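## Task

Finish with plate C16 in nest N1, plate C51 in nest N2 and plate C15 in nest N3. Every plate must lie flat within its nest's locators, its well A1 at the nest corner labelled A1, and must stay there without the robot supporting it. At the end, open the grippers and move the hands away.

## Robot and tools

Robot: two 7-joint xArm-style arms, left_arm and right_arm, each with a two-finger parallel gripper. The fingers project sideways from the wrist flange. When the flange points straight down they are level, and the wrist roll turns them around. Either arm may be used, and the idle one can be parked out of the way.

Scene frame: origin on the table top midway between the arms, +z up, +x out across the table, left_arm on the +y side. The names left and right do not refer to image sides. Base positions: left_arm (+0.019, +0.265, 0) m, right_arm (-0.030, -0.422, 0) m, both turned slightly about z.

Layout: nest OUT is empty and sits between the arms. N1, N2, N3 and RD form an arc in front of the arms, in clockwise order when viewed from above. A fixed bar-code scanner stands next to RD and is always on. To identify a plate, lay it flat in RD with well A1 at the corner marked A1, then keep the hand out of the scanner's line of sight. Well A1 is at the plate's cut-off corner.

Gripper frame: +x runs along the fingers toward the tips, the fingers close and open along y, and +z points back toward the flange. The reported end_effector_position is the point between the finger pads, about 2 cm short of the tips.

Tool execute_actions, argument actions: a list of actions run one after another. Each action may have:
- rows: 1 to 15 rows. Each row is one list of 14 numbers, all in [-1, 1], covering both arms: left dx, dy, dz, rx, ry, rz, opening, then right dx, dy, dz, rx, ry, rz, opening. Each row is one control step of 1/30 s.
- steps: integer 1 to 450, default 15, never fewer than the number of rows.
- until: stop conditions on the scanner only, for example {"scanner": {"code": "c15"}} or {"scanner": {"reads": [">=", 1]}}. Numbers need a comparison from =, !=, <, <=, >, >=. The action ends at the first step where all conditions hold; the arms are not halted by it.

dx, dy, dz, rx, ry, rz are a relative target: an offset from the gripper's measured pose at the start of the action, expressed in the gripper's own axes. Every row in the action is measured from that same start, not from the prior row. For the first action of a call, the start is the pose given in the most recent result. Scale: 1.0 equals 0.6 m of translation or 180 degrees of rotation; rx, ry, rz form one rotation vector. opening is absolute, not an offset: +1 is fully open (0.150 m), -1 is closed (pads still 0.071 m apart). Closing fully takes at least about 0.4 s. Once the rows run out, each arm keeps heading to its last row's target and each gripper keeps its last command until steps end. Per step the commanded pose is limited to 70 mm and 16 degrees from the current one, and position wins over orientation if both cannot be met. Give long moves enough steps; if a move is cut short, send the remainder in the next action rather than relying on the arm to drift on. Any bad value or unknown name rejects the whole call. An empty list just returns state and images.

Tool zoom_image: camera (cam_high, cam_low, cam_left_wrist, cam_right_wrist) and region [x0, y0, x1, y1] in pixels of that camera's latest image, top-left origin, at most 504 by 504. Image sizes: cam_high and cam_low 896x504, wrist cameras 616x616.

Tool read_manual: optional section, only "licences"; returns URDF licence text and moves nothing.

Tool finished_scene: scene, the number of the scene being ended. Call it only after the goal is met and stable with the grippers open and clear; it cannot be undone. Its result reports success and gives the next task.

Results: a state line per arm with gripper position (m), quaternion wxyz and velocities, all in the scene frame; printed positions can be off, more so at long reach. Hand target lines show where the controller is driving each gripper. grip_measured is the measured finger opening on the command scale (each gripper may read up to about 1 mm off). A pose unreachable line means the clearance check altered or blocked that arm's command, and the arm drops its target and rests. The scanner gives code (current ID in lower case, or no_read; never wrong) and reads (count of changes from no_read to an ID). Also watch for MOTOR HOT (65 °C), OVER-TEMPERATURE FAULT (80 °C, arm braked until cooled) and torque fault lines.

Cautions:
- To keep a grip, command an opening at least about 0.04 below grip_measured. Pads push about 20 N each; fast closing can squeeze harder or spring open.
- Start moves gently: ramp dx, dy or dz by about 0.01 per row (0.18 m/s) instead of jumping, so held plates do not shake loose.
- Never push or drop anything off the table, and keep the arms from striking or pressing on each other.
- Joint load limits (N m): waist and shoulder 44.5, upper arm roll, elbow and forearm roll 26.7, wrist pitch and wrist roll 17.8, including held weight. Reaching one stops the arm, backs the joint off, holds for 10 s and drops the rest of the call.
- If an arm is forced too far from its target, both arms abandon their targets.
- Holding loads heats motors, even while you are deciding what to do; the robot keeps your last command during that time.
- Objects may occasionally be tugged or nudged by outside forces; recheck before releasing.
- Prefer short, smooth, low-effort motions.

Each tool is called after ">>>" as name([rows], argument=value, ...), one row to a line, values as JSON.

## Session

>>> execute_actions(actions=[])

Scene clock: 0.00 s.
left_arm: end_effector_position=(+0.4955, +0.3619, +0.3855) grip_measured=+1.00 end_effector_quat_wxyz=(+0.039, -0.035, -0.011, +0.999) end_effector_velocity=(-0.000, +0.000, +0.001) end_effector_angular_velocity=(+0.000, -0.001, +0.000) | right_arm: end_effector_position=(+0.5500, +0.0842, +0.1224) grip_measured=+0.99 end_effector_quat_wxyz=(+0.950, -0.117, -0.070, +0.279) end_effector_velocity=(+0.000, -0.000, -0.001) end_effector_angular_velocity=(-0.001, +0.002, +0.001)
Joint positions: left_arm=[ 0.046  0.539 -0.064  2.014  0.043  1.404 -2.948  0.15 ] | right_arm=[ 0.719  0.789 -0.035  1.602 -0.34   0.832  0.447  0.15 ]
Joint velocities: left_arm=[ 0.    -0.001  0.    -0.    -0.     0.    -0.     0.   ] | right_arm=[-0.001  0.001  0.    -0.     0.     0.    -0.002  0.   ]
Hand target (left_arm): +0.496, +0.362, +0.385; +0.039, -0.035, -0.011, +0.999
Hand target (right_arm): +0.550, +0.084, +0.122; +0.950, -0.117, -0.070, +0.279
scanner: code=no_read reads=0

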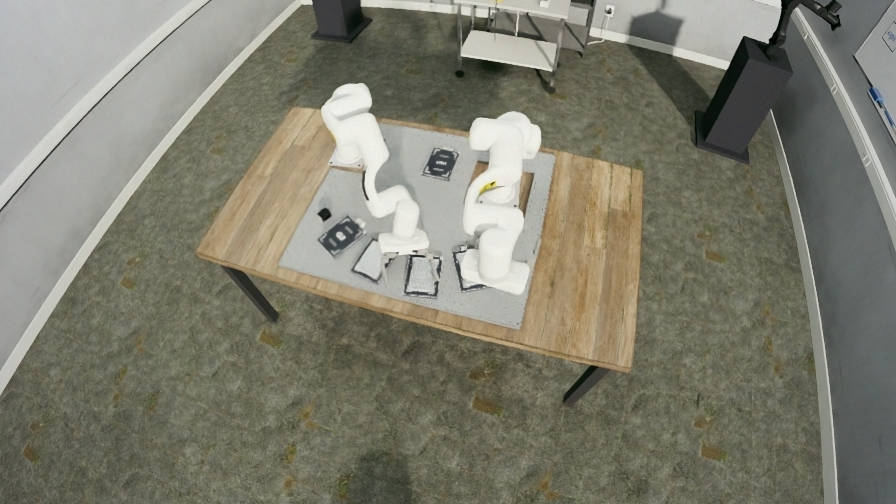

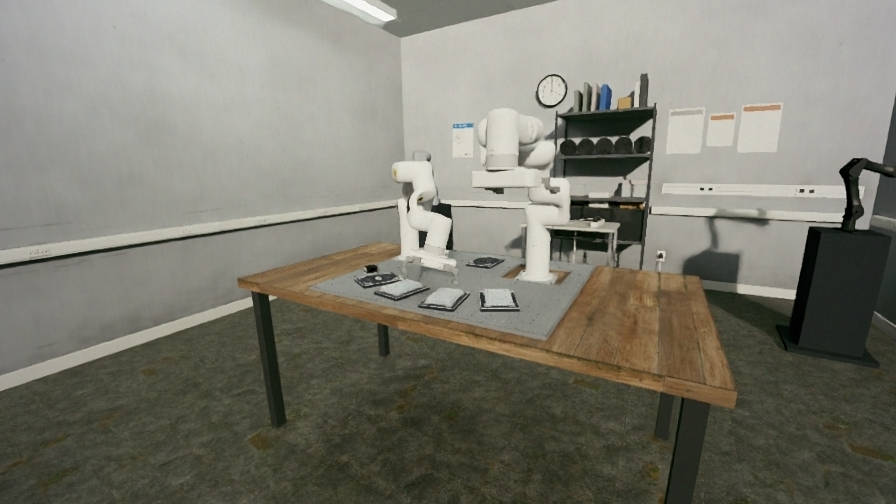

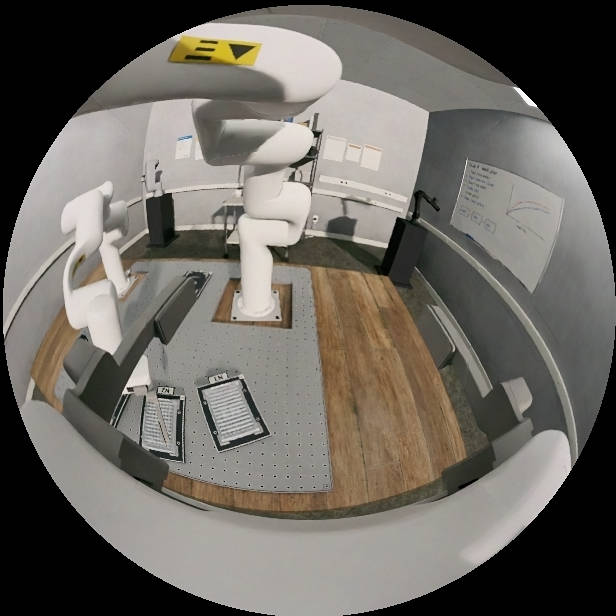

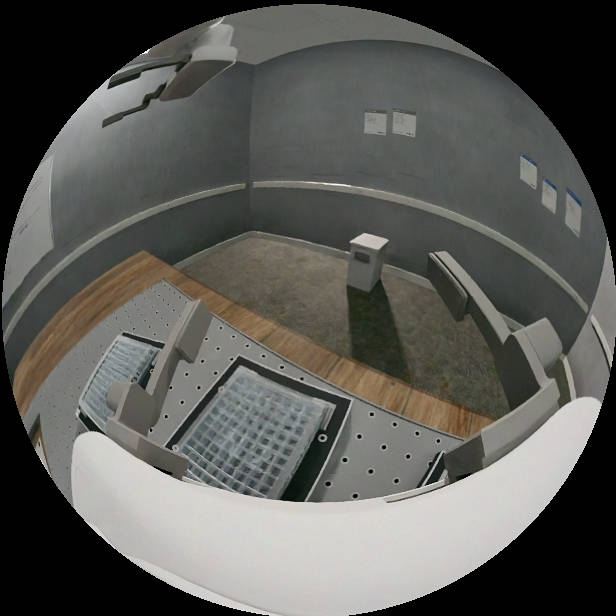

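>>> zoom_image(camera="cam_high", region=[260, 100, 580, 330])

>>> zoom_image(camera="cam_low", region=[300, 220, 600, 345])

Region (260, 100, 580, 330) of cam_high's 896x504 image, scaled by 1.575, with more detail than that image has; it fills the top 362 rows of this view, and the rest is white.

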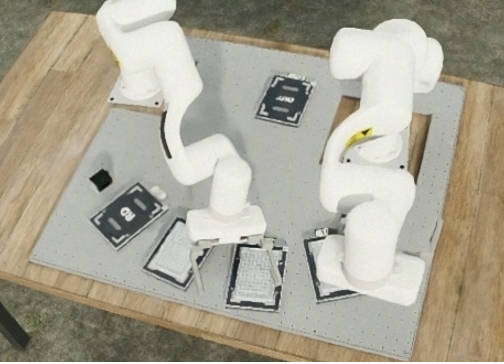

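Region (300, 220, 600, 345) of cam_low's 896x504 image, scaled by 1.680, with more detail than that image has; it fills the top 210 rows of this view, and the rest is white.

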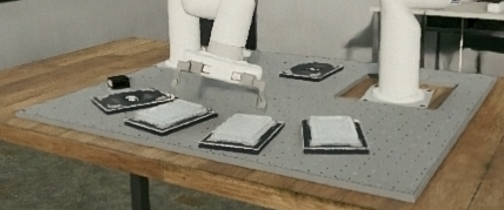

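>>> execute_actions([
  {"rows": [[0.3,-0.3,0,0,0,0,1, 0.023,-0.087,0.321,0.076,0.045,-0.181,1]], "steps": 60},
])

Scene clock: 2.57 s.
left_arm: end_effector_position=(+0.3301, +0.5546, +0.3766) grip_measured=+1.00 end_effector_quat_wxyz=(+0.039, -0.035, -0.010, +0.999) end_effector_velocity=(+0.000, -0.001, +0.001) end_effector_angular_velocity=(-0.000, -0.001, -0.001) | right_arm: end_effector_position=(+0.5505, +0.0849, +0.3224) grip_measured=+0.99 end_effector_quat_wxyz=(+1.000, +0.001, -0.001, -0.000) end_effector_velocity=(-0.000, +0.000, -0.001) end_effector_angular_velocity=(-0.001, +0.001, +0.000)
Joint positions: left_arm=[ 0.356  0.164  0.072  1.456 -0.037  1.223 -2.498  0.15 ] | right_arm=[ 0.768  0.755  0.008  2.171 -0.006  1.415  0.868  0.15 ]
Joint velocities: left_arm=[-0.001 -0.001 -0.     0.    -0.     0.001 -0.     0.   ] | right_arm=[ 0.001  0.001 -0.     0.     0.     0.     0.    -0.   ]
Hand target (left_arm): +0.330, +0.555, +0.377; +0.039, -0.035, -0.010, +0.999
Hand target (right_arm): +0.551, +0.085, +0.322; +1.000, +0.001, -0.001, -0.000
Off the commanded pose (left_arm): 0.001 m, 0 deg.
Off the commanded pose (right_arm): 0.001 m, 0 deg.
scanner: code=no_read reads=0

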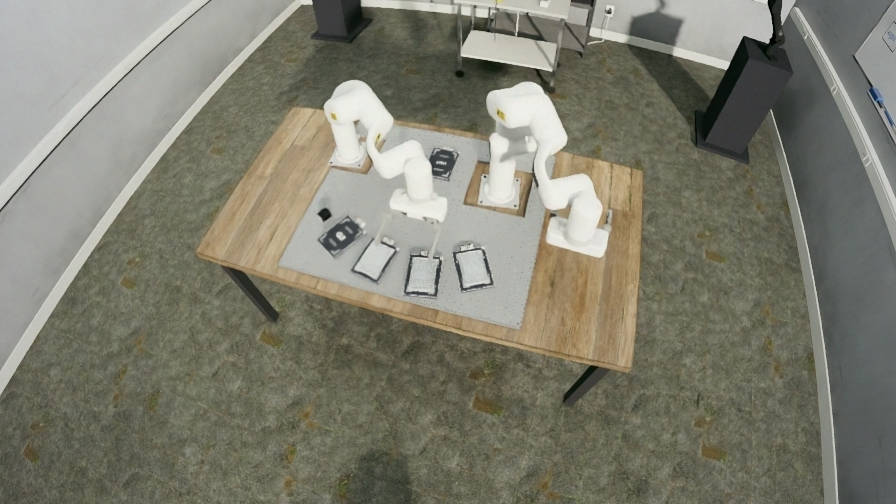

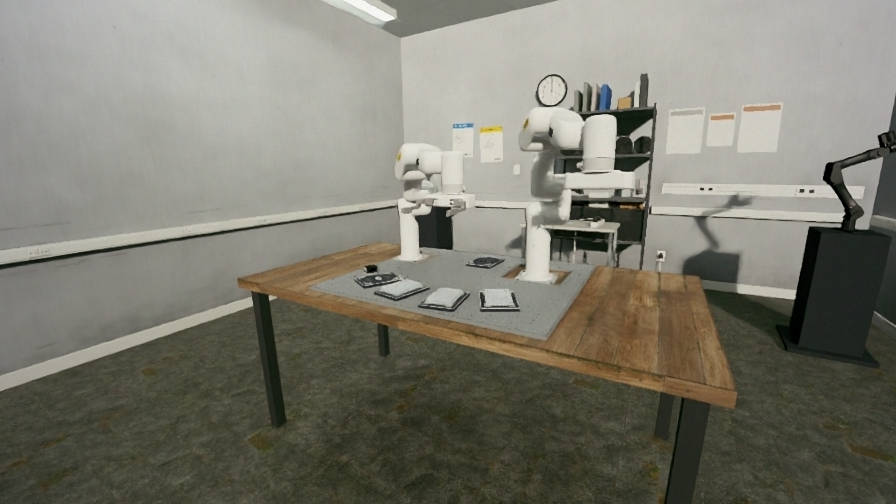

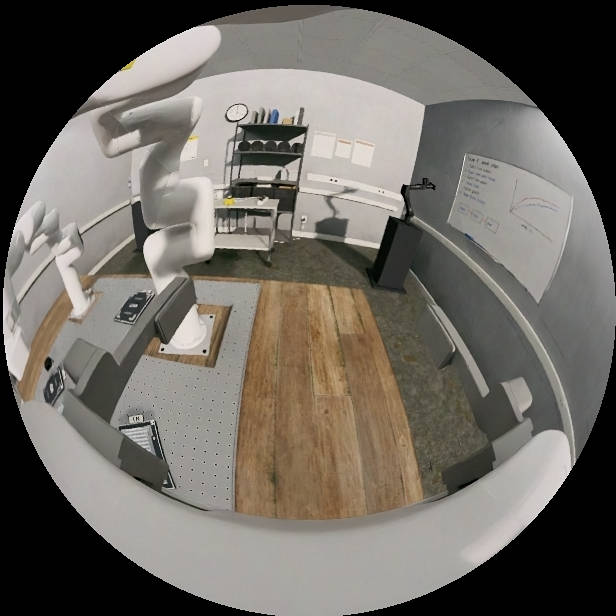

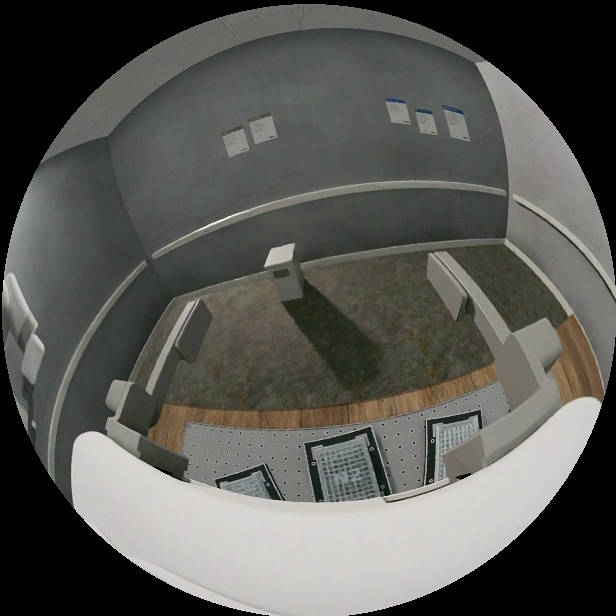

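>>> zoom_image(camera="cam_high", region=[290, 130, 530, 310])

Region (290, 130, 530, 310) of cam_high's 896x504 image, scaled by 2.100, with more detail than that image has; it fills the top 378 rows of this view, and the rest is white.

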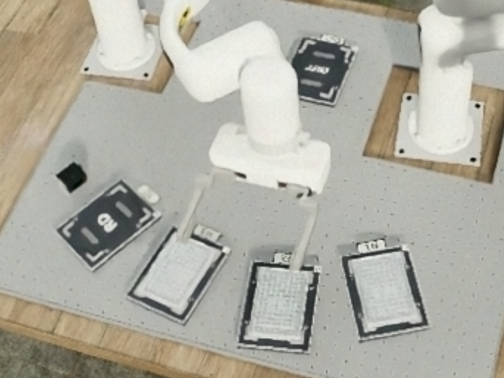

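>>> execute_actions([
  {"rows": [[-0.16,0.5475,-0.212,0.033,0.0064,-0.92,1, -0.5,-1.0,0,0,0,-0.5,1]], "steps": 75},
  {"rows": [[0,0,0,0,0,0,1, 0.55,-0.25,0,0,0,0,1]], "steps": 45},
])

Scene clock: 7.90 s.
left_arm: end_effector_position=(+0.4102, +0.2232, +0.2482) grip_measured=+1.00 end_effector_quat_wxyz=(+0.734, +0.003, -0.001, +0.679) end_effector_velocity=(-0.000, +0.000, -0.000) end_effector_angular_velocity=(-0.000, +0.000, +0.002) | right_arm: end_effector_position=(+0.0975, -0.8450, +0.3254) grip_measured=+0.99 end_effector_quat_wxyz=(+0.706, -0.001, -0.003, -0.708) end_effector_velocity=(-0.001, -0.001, -0.000) end_effector_angular_velocity=(+0.000, -0.001, -0.002)
Joint positions: left_arm=[-0.162 -0.044 -0.428  0.811 -0.019  0.855 -1.943  0.15 ] | right_arm=[ 0.101 -1.21  -0.927  0.648 -0.851  1.623  1.261  0.15 ]
Joint velocities: left_arm=[ 0.001 -0.     0.    -0.    -0.    -0.    -0.     0.   ] | right_arm=[-0.    -0.    -0.001  0.001 -0.    -0.    -0.     0.   ]
Hand target (left_arm): +0.410, +0.223, +0.248; +0.734, +0.003, -0.001, +0.679
Hand target (right_arm): +0.097, -0.845, +0.325; +0.706, -0.001, -0.003, -0.708
Off the commanded pose (left_arm): 0.000 m, 0 deg.
Off the commanded pose (right_arm): 0.002 m, 0 deg.
scanner: code=no_read reads=0
pose unreachable (left arm): on one or more control steps of this call, first in action 0 (counted from 0), this arm could not follow its commanded pose, so it was not sent that pose on those steps. It may still have moved: this result reports where it is.
cause: the commanded pose would bring a part of the arm too close to another arm (a part of this arm just beyond joint 6 (wrist pitch) and a part of the other arm just beyond its joint 6 (wrist pitch)).

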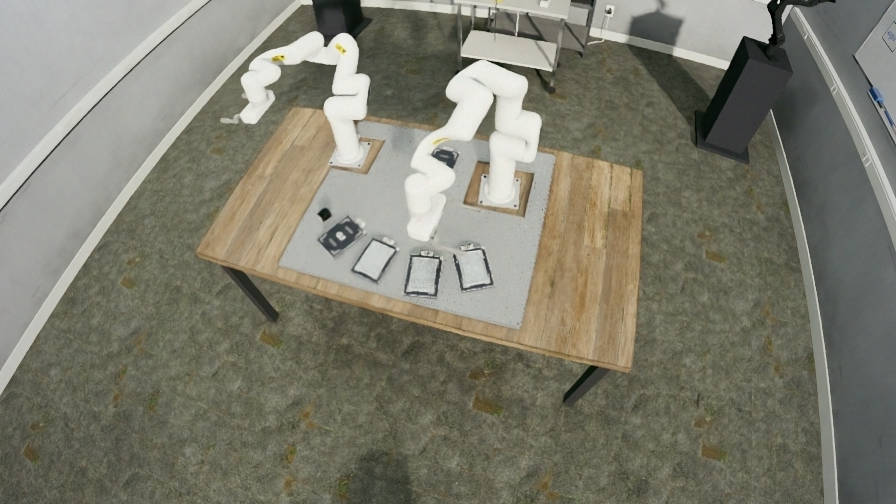

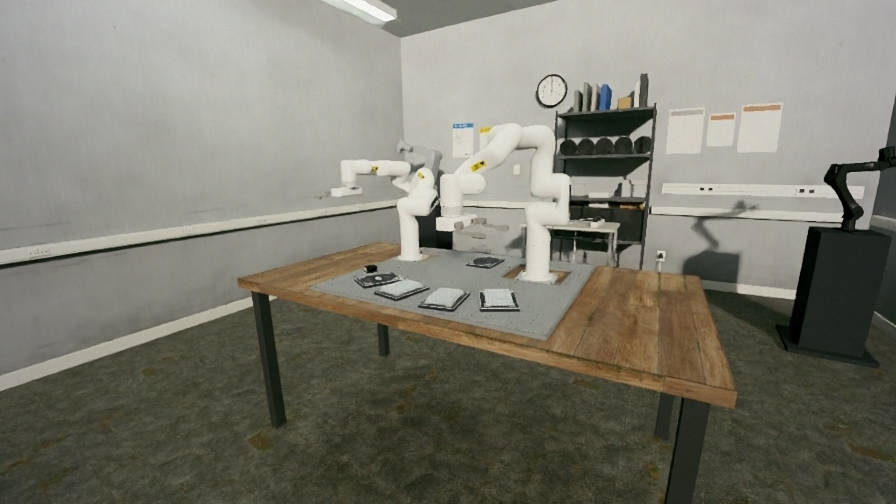

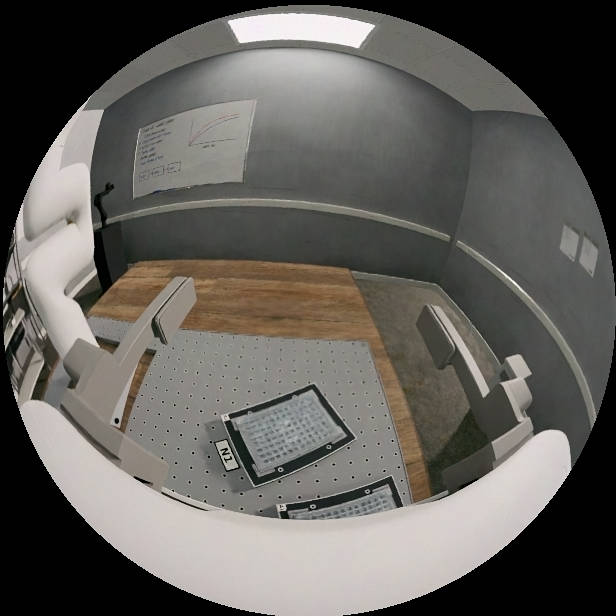

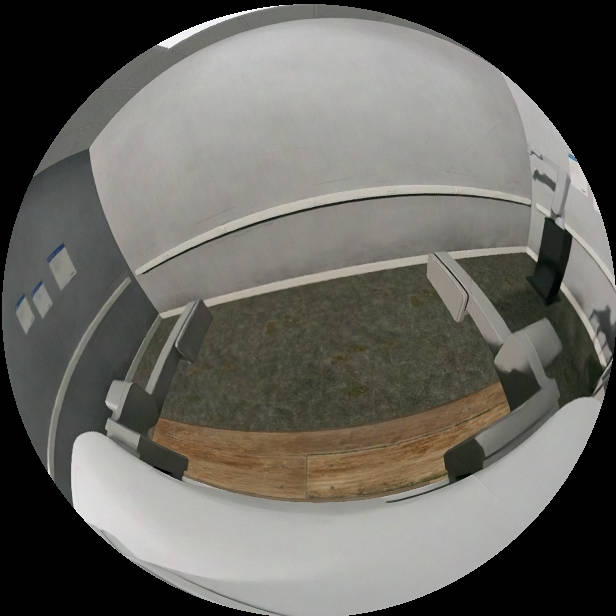

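>>> execute_actions([
  {"rows": [[0.0,0.22,-0.05,0,0,-0.39,1, 0,0,0,0,0,0,1]], "steps": 45},
])

Scene clock: 9.50 s.
left_arm: end_effector_position=(+0.2792, +0.2334, +0.2167) grip_measured=+1.00 end_effector_quat_wxyz=(+0.991, +0.004, +0.000, +0.134) end_effector_velocity=(+0.000, -0.000, +0.001) end_effector_angular_velocity=(-0.002, -0.002, -0.001) | right_arm: end_effector_position=(+0.0975, -0.8450, +0.3254) grip_measured=+0.99 end_effector_quat_wxyz=(+0.706, -0.001, -0.003, -0.708) end_effector_velocity=(+0.000, +0.000, +0.000) end_effector_angular_velocity=(-0.000, +0.001, +0.002)
Joint positions: left_arm=[-0.636 -1.499 -0.067 -0.084 -0.062  1.42  -0.773  0.15 ] | right_arm=[ 0.101 -1.21  -0.927  0.648 -0.851  1.623  1.261  0.15 ]
Joint velocities: left_arm=[ 0.001 -0.004  0.001 -0.     0.     0.002  0.002  0.   ] | right_arm=[-0.     0.001  0.    -0.     0.    -0.    -0.002 -0.   ]
Hand target (left_arm): +0.279, +0.233, +0.217; +0.991, +0.003, +0.000, +0.134
Hand target (right_arm): +0.097, -0.845, +0.325; +0.706, -0.001, -0.003, -0.708
Off the commanded pose (left_arm): 0.002 m, 0 deg.
Off the commanded pose (right_arm): 0.000 m, 0 deg.
scanner: code=no_read reads=0

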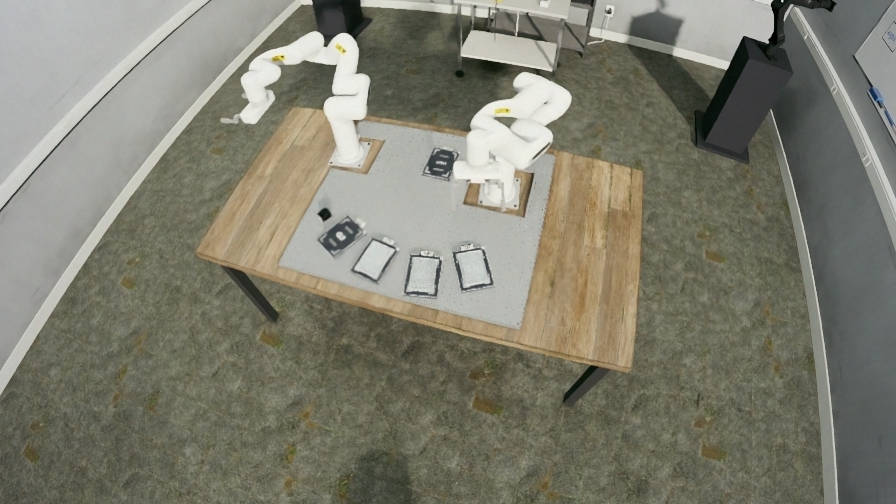

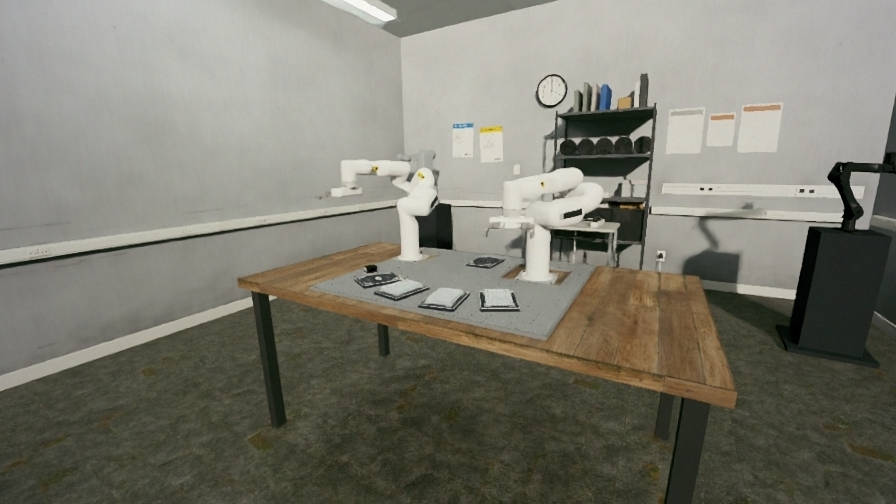

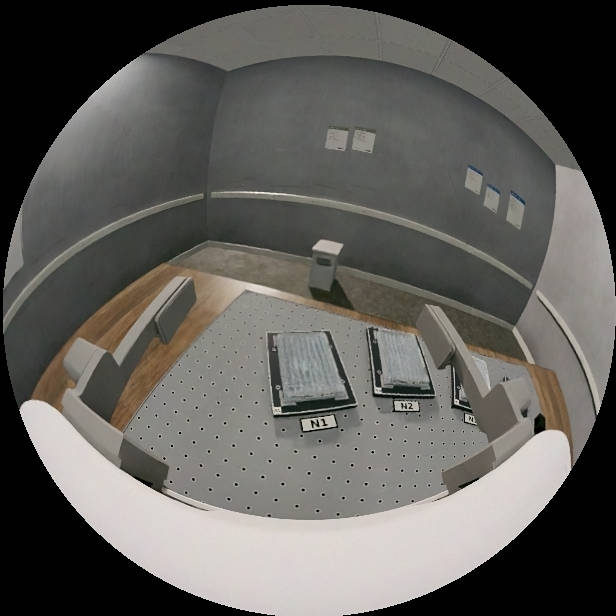

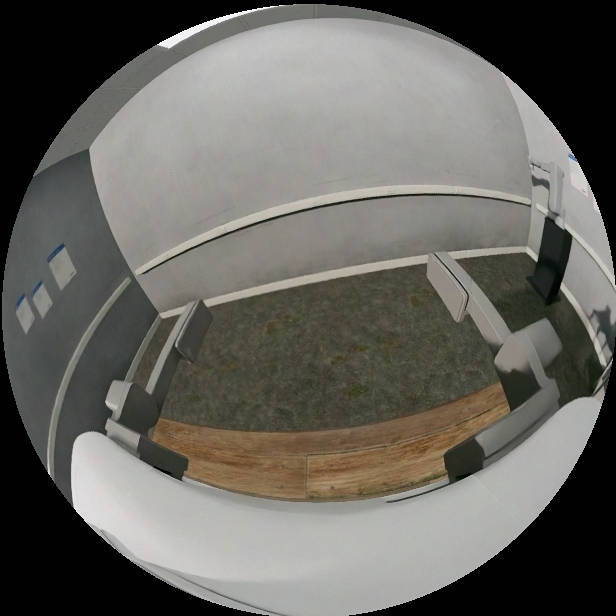

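>>> zoom_image(camera="cam_left_wrist", region=[240, 300, 520, 450])

>>> zoom_image(camera="cam_high", region=[300, 135, 510, 305])

Region (240, 300, 520, 450) of cam_left_wrist's 616x616 image, scaled by 1.800, with more detail than that image has; it fills the top 270 rows of this view, and the rest is white.

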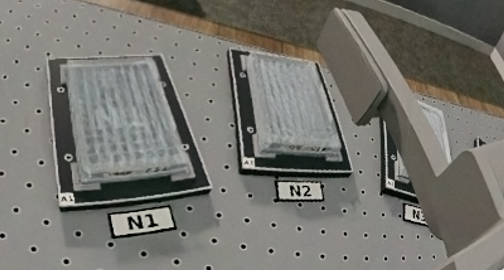

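Region (300, 135, 510, 305) of cam_high's 896x504 image, scaled by 2.400, with more detail than that image has; it fills the top 408 rows of this view, and the rest is white.

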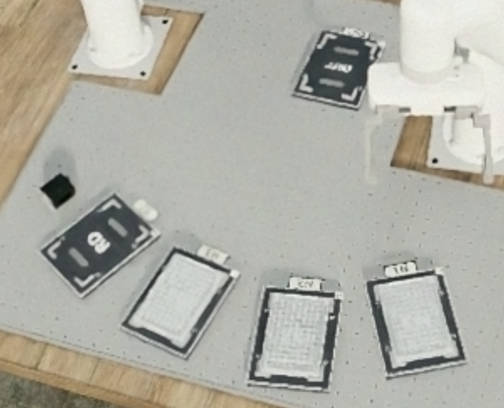

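>>> execute_actions([
  {"rows": [[0.135,-0.017,-0.18,0,0,0.026,1, 0,0,0,0,0,0,1]], "steps": 40},
])

Scene clock: 11.80 s.
left_arm: end_effector_position=(+0.2792, +0.2334, +0.2169) grip_measured=+1.00 end_effector_quat_wxyz=(+0.991, +0.003, +0.000, +0.134) end_effector_velocity=(-0.000, +0.000, -0.000) end_effector_angular_velocity=(+0.000, +0.001, +0.002) | right_arm: end_effector_position=(+0.0975, -0.8450, +0.3254) grip_measured=+0.99 end_effector_quat_wxyz=(+0.706, -0.001, -0.003, -0.708) end_effector_velocity=(-0.000, +0.000, -0.000) end_effector_angular_velocity=(+0.001, -0.001, -0.000)
Joint positions: left_arm=[-0.636 -1.5   -0.067 -0.084 -0.062  1.42  -0.773  0.15 ] | right_arm=[ 0.101 -1.21  -0.927  0.648 -0.851  1.623  1.261  0.15 ]
Joint velocities: left_arm=[ 0.001  0.    -0.     0.    -0.     0.    -0.001  0.   ] | right_arm=[-0.    -0.001 -0.    -0.     0.001  0.     0.    -0.   ]
Hand target (left_arm): +0.279, +0.233, +0.217; +0.991, +0.003, +0.000, +0.134
Hand target (right_arm): +0.097, -0.845, +0.325; +0.706, -0.001, -0.003, -0.708
Off the commanded pose (left_arm): 0.135 m, 5 deg.
Off the commanded pose (right_arm): 0.000 m, 0 deg.
scanner: code=no_read reads=0
pose unreachable (left arm): on one or more control steps of this call, first in action 0 (counted from 0), this arm could not follow its commanded pose, so it was not sent that pose on those steps. It may still have moved: this result reports where it is.
cause: the commanded pose would bring two parts of the arm too close to each other (joints 2 (shoulder) to 5 (forearm roll) lie between them).

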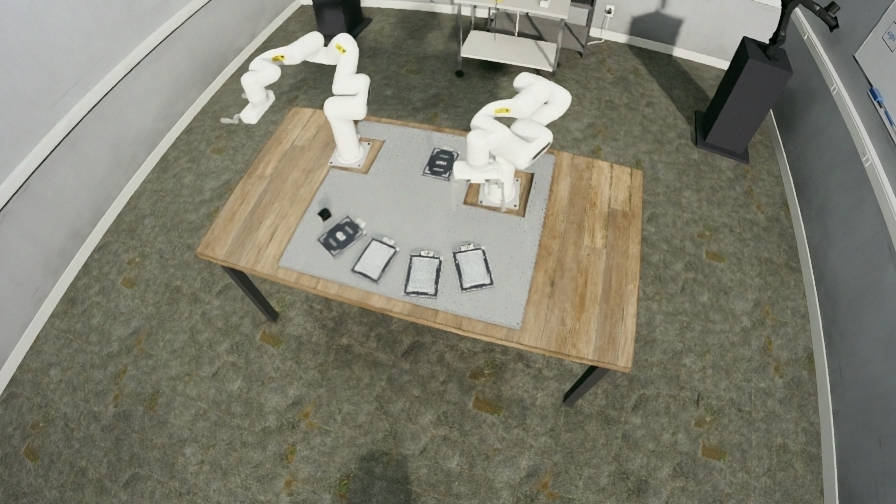

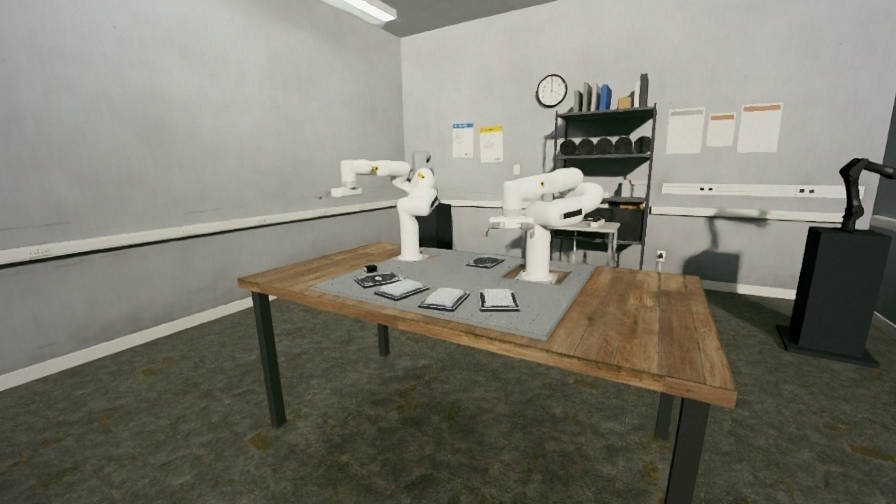

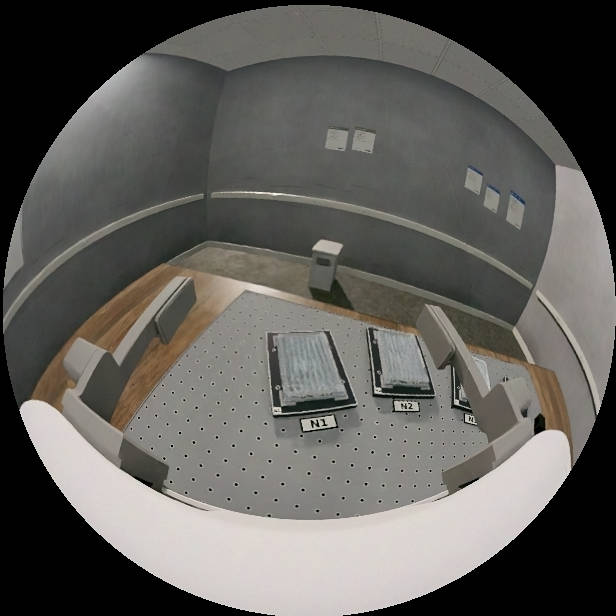

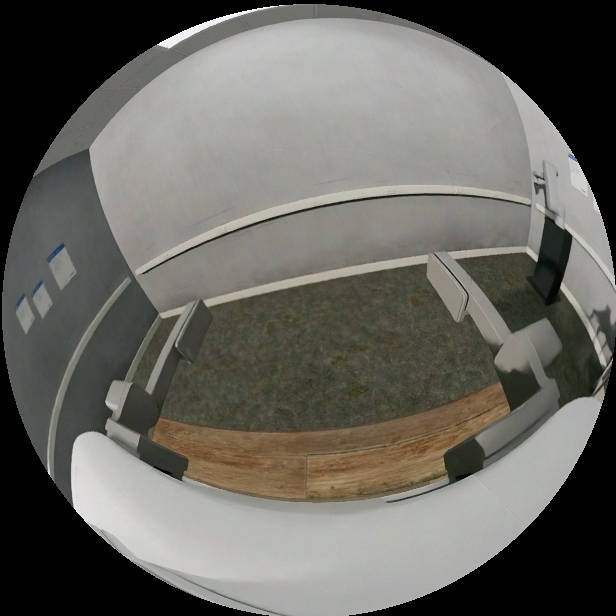

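>>> execute_actions([
  {"rows": [[0.15,-0.017,0.03,0,0,0.026,1, 0,0,0,0,0,0,1]], "steps": 25},
  {"rows": [[0,0,-0.2,0,0,0,1, 0,0,0,0,0,0,1]], "steps": 30},
])

Scene clock: 13.73 s.
left_arm: end_effector_position=(+0.3678, +0.2473, +0.1159) grip_measured=+1.00 end_effector_quat_wxyz=(+0.985, +0.002, +0.000, +0.174) end_effector_velocity=(-0.001, +0.001, -0.002) end_effector_angular_velocity=(+0.001, +0.004, +0.002) | right_arm: end_effector_position=(+0.0975, -0.8450, +0.3254) grip_measured=+0.99 end_effector_quat_wxyz=(+0.706, -0.001, -0.003, -0.708) end_effector_velocity=(+0.000, +0.000, -0.000) end_effector_angular_velocity=(+0.001, -0.000, -0.000)
Joint positions: left_arm=[-0.462 -0.307  0.028  0.019  0.038  0.329 -0.693  0.15 ] | right_arm=[ 0.101 -1.21  -0.927  0.648 -0.851  1.623  1.261  0.15 ]
Joint velocities: left_arm=[ 0.001  0.006 -0.     0.     0.    -0.002 -0.001  0.   ] | right_arm=[ 0.    -0.    -0.    -0.     0.001 -0.     0.001  0.   ]
Hand target (left_arm): +0.368, +0.247, +0.116; +0.985, +0.002, +0.000, +0.174
Hand target (right_arm): +0.097, -0.845, +0.325; +0.706, -0.001, -0.003, -0.708
Off the commanded pose (left_arm): 0.001 m, 0 deg.
Off the commanded pose (right_arm): 0.000 m, 0 deg.
scanner: code=no_read reads=0

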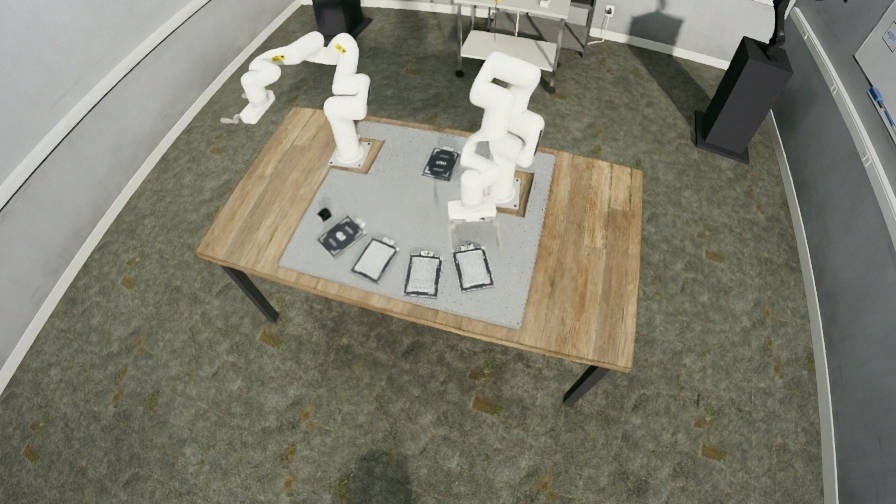

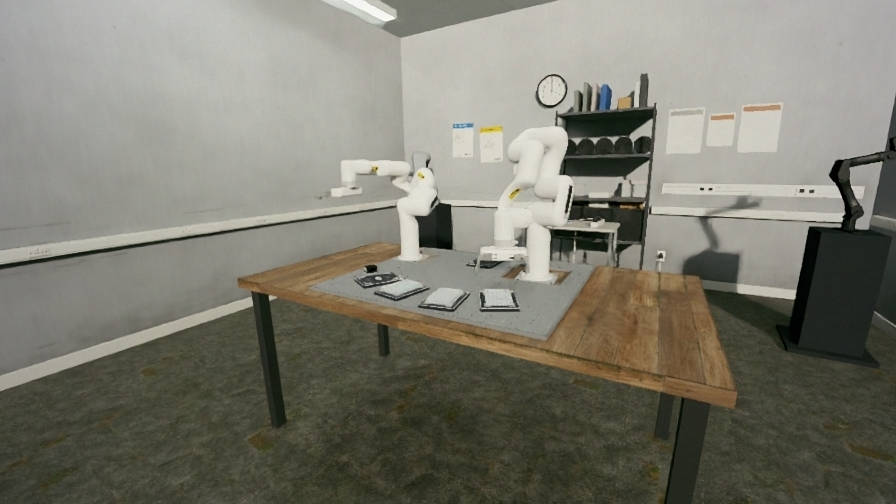

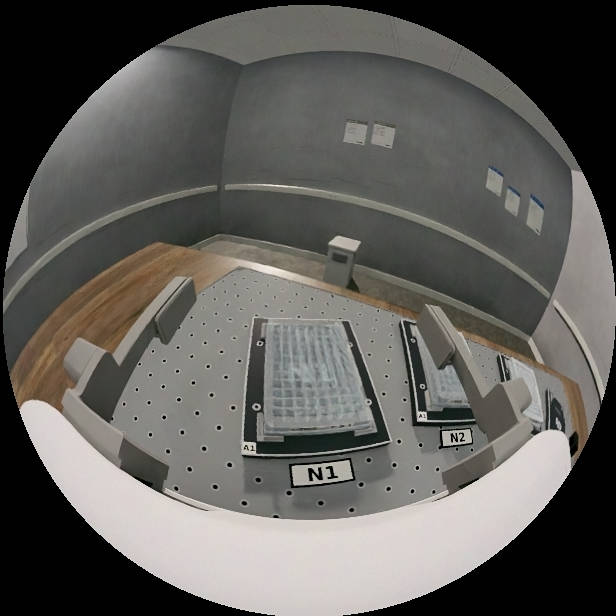

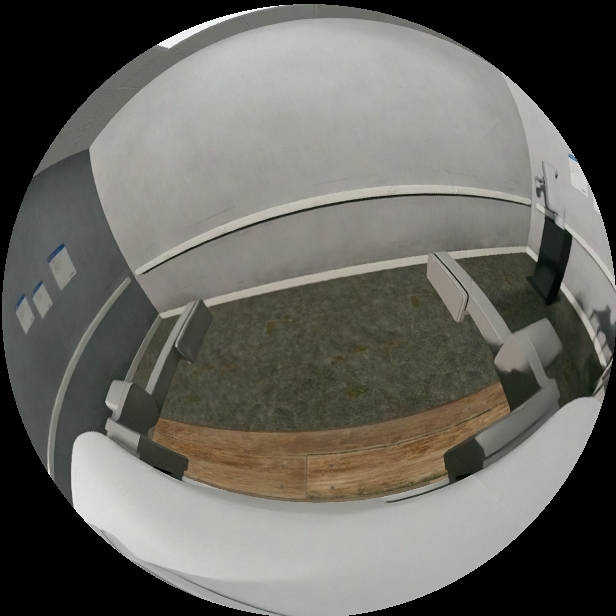

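>>> zoom_image(camera="cam_left_wrist", region=[200, 290, 440, 500])

>>> zoom_image(camera="cam_high", region=[400, 190, 540, 305])

Region (200, 290, 440, 500) of cam_left_wrist's 616x616 image, scaled by 2.100, with more detail than that image has; it fills the top 441 rows of this view, and the rest is white.

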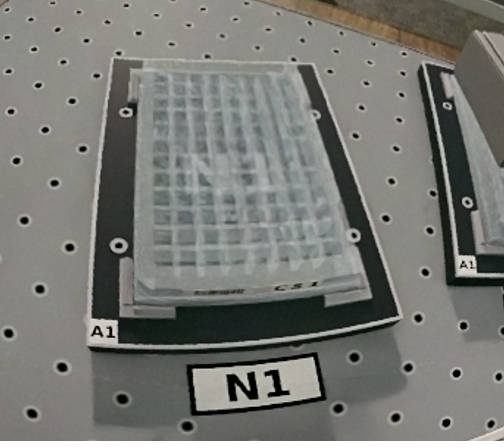

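Region (400, 190, 540, 305) of cam_high's 896x504 image, scaled by 3.600, with more detail than that image has; it fills the top 414 rows of this view, and the rest is white.

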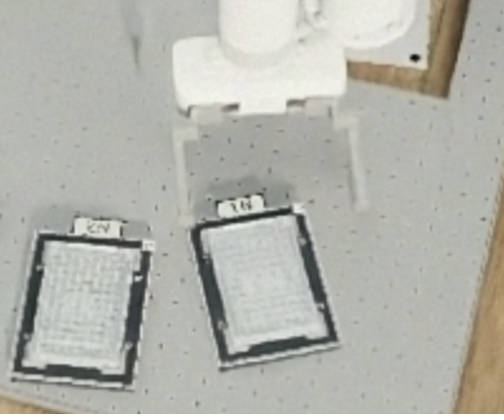

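>>> execute_actions([
  {"rows": [[-0.02,0,-0.07,0,-0.08,0.03,1, 0,0,0,0,0,0,1]], "steps": 30},
])

>>> zoom_image(camera="cam_left_wrist", region=[200, 330, 440, 500])

Scene clock: 14.97 s.
left_arm: end_effector_position=(+0.3571, +0.2436, +0.0746) grip_measured=+1.00 end_effector_quat_wxyz=(+0.968, +0.024, -0.123, +0.218) end_effector_velocity=(+0.000, +0.004, +0.001) end_effector_angular_velocity=(+0.009, -0.009, +0.017) | right_arm: end_effector_position=(+0.0975, -0.8450, +0.3254) grip_measured=+0.99 end_effector_quat_wxyz=(+0.706, -0.001, -0.003, -0.708) end_effector_velocity=(+0.000, +0.000, -0.000) end_effector_angular_velocity=(-0.001, +0.001, +0.001)
Joint positions: left_arm=[-0.833  0.415  0.046  0.087 -0.441 -0.489 -0.701  0.15 ] | right_arm=[ 0.101 -1.21  -0.927  0.648 -0.851  1.623  1.261  0.15 ]
Joint velocities: left_arm=[-0.012  0.009  0.008  0.005 -0.023 -0.005 -0.001  0.   ] | right_arm=[ 0.001  0.     0.    -0.001 -0.    -0.    -0.     0.   ]
Hand target (left_arm): +0.357, +0.244, +0.074; +0.968, +0.024, -0.123, +0.218
Hand target (right_arm): +0.097, -0.845, +0.325; +0.706, -0.001, -0.003, -0.708
Off the commanded pose (left_arm): 0.001 m, 0 deg.
Off the commanded pose (right_arm): 0.000 m, 0 deg.
scanner: code=no_read reads=0

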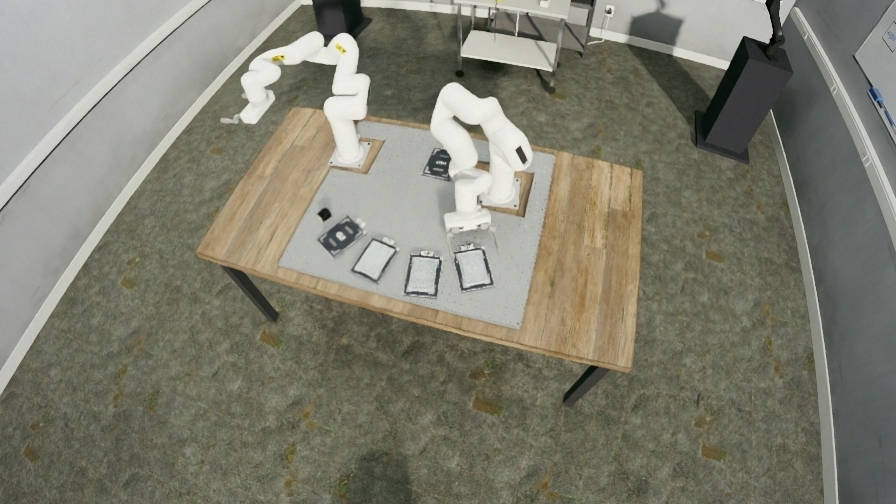

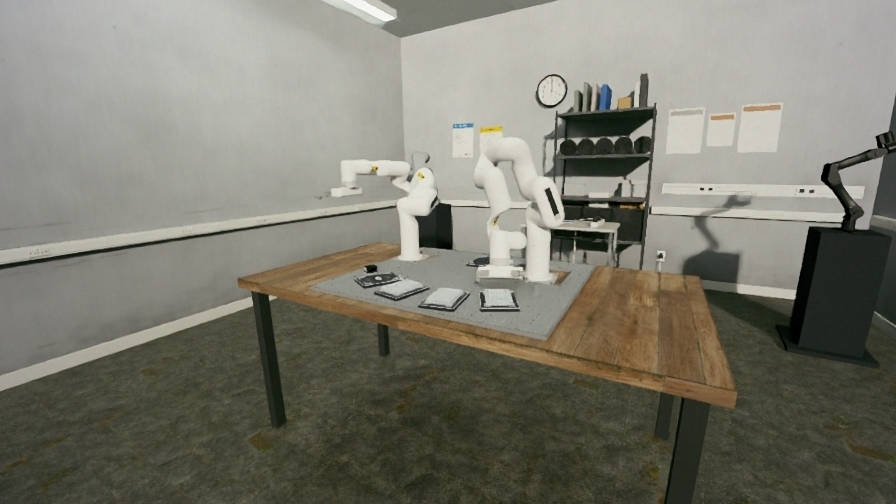

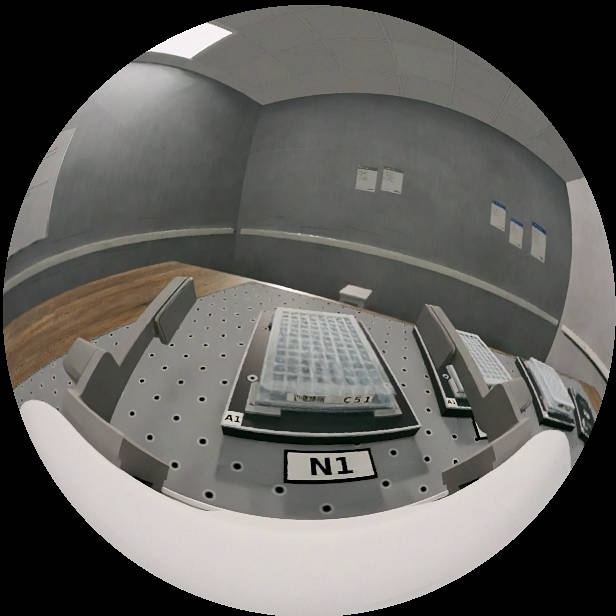

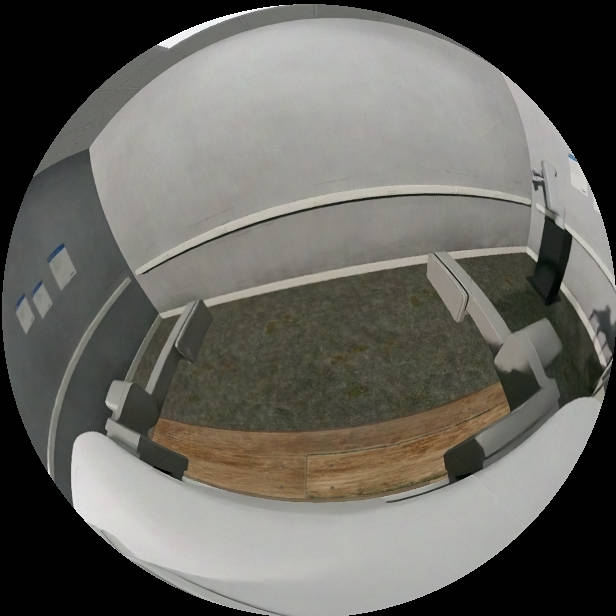

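Region (200, 330, 440, 500) of cam_left_wrist's 616x616 image, scaled by 2.100, with more detail than that image has; it fills the top 357 rows of this view, and the rest is white.

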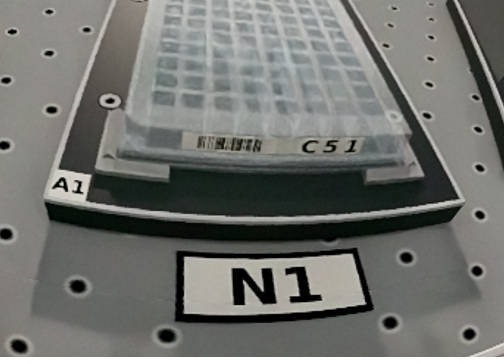

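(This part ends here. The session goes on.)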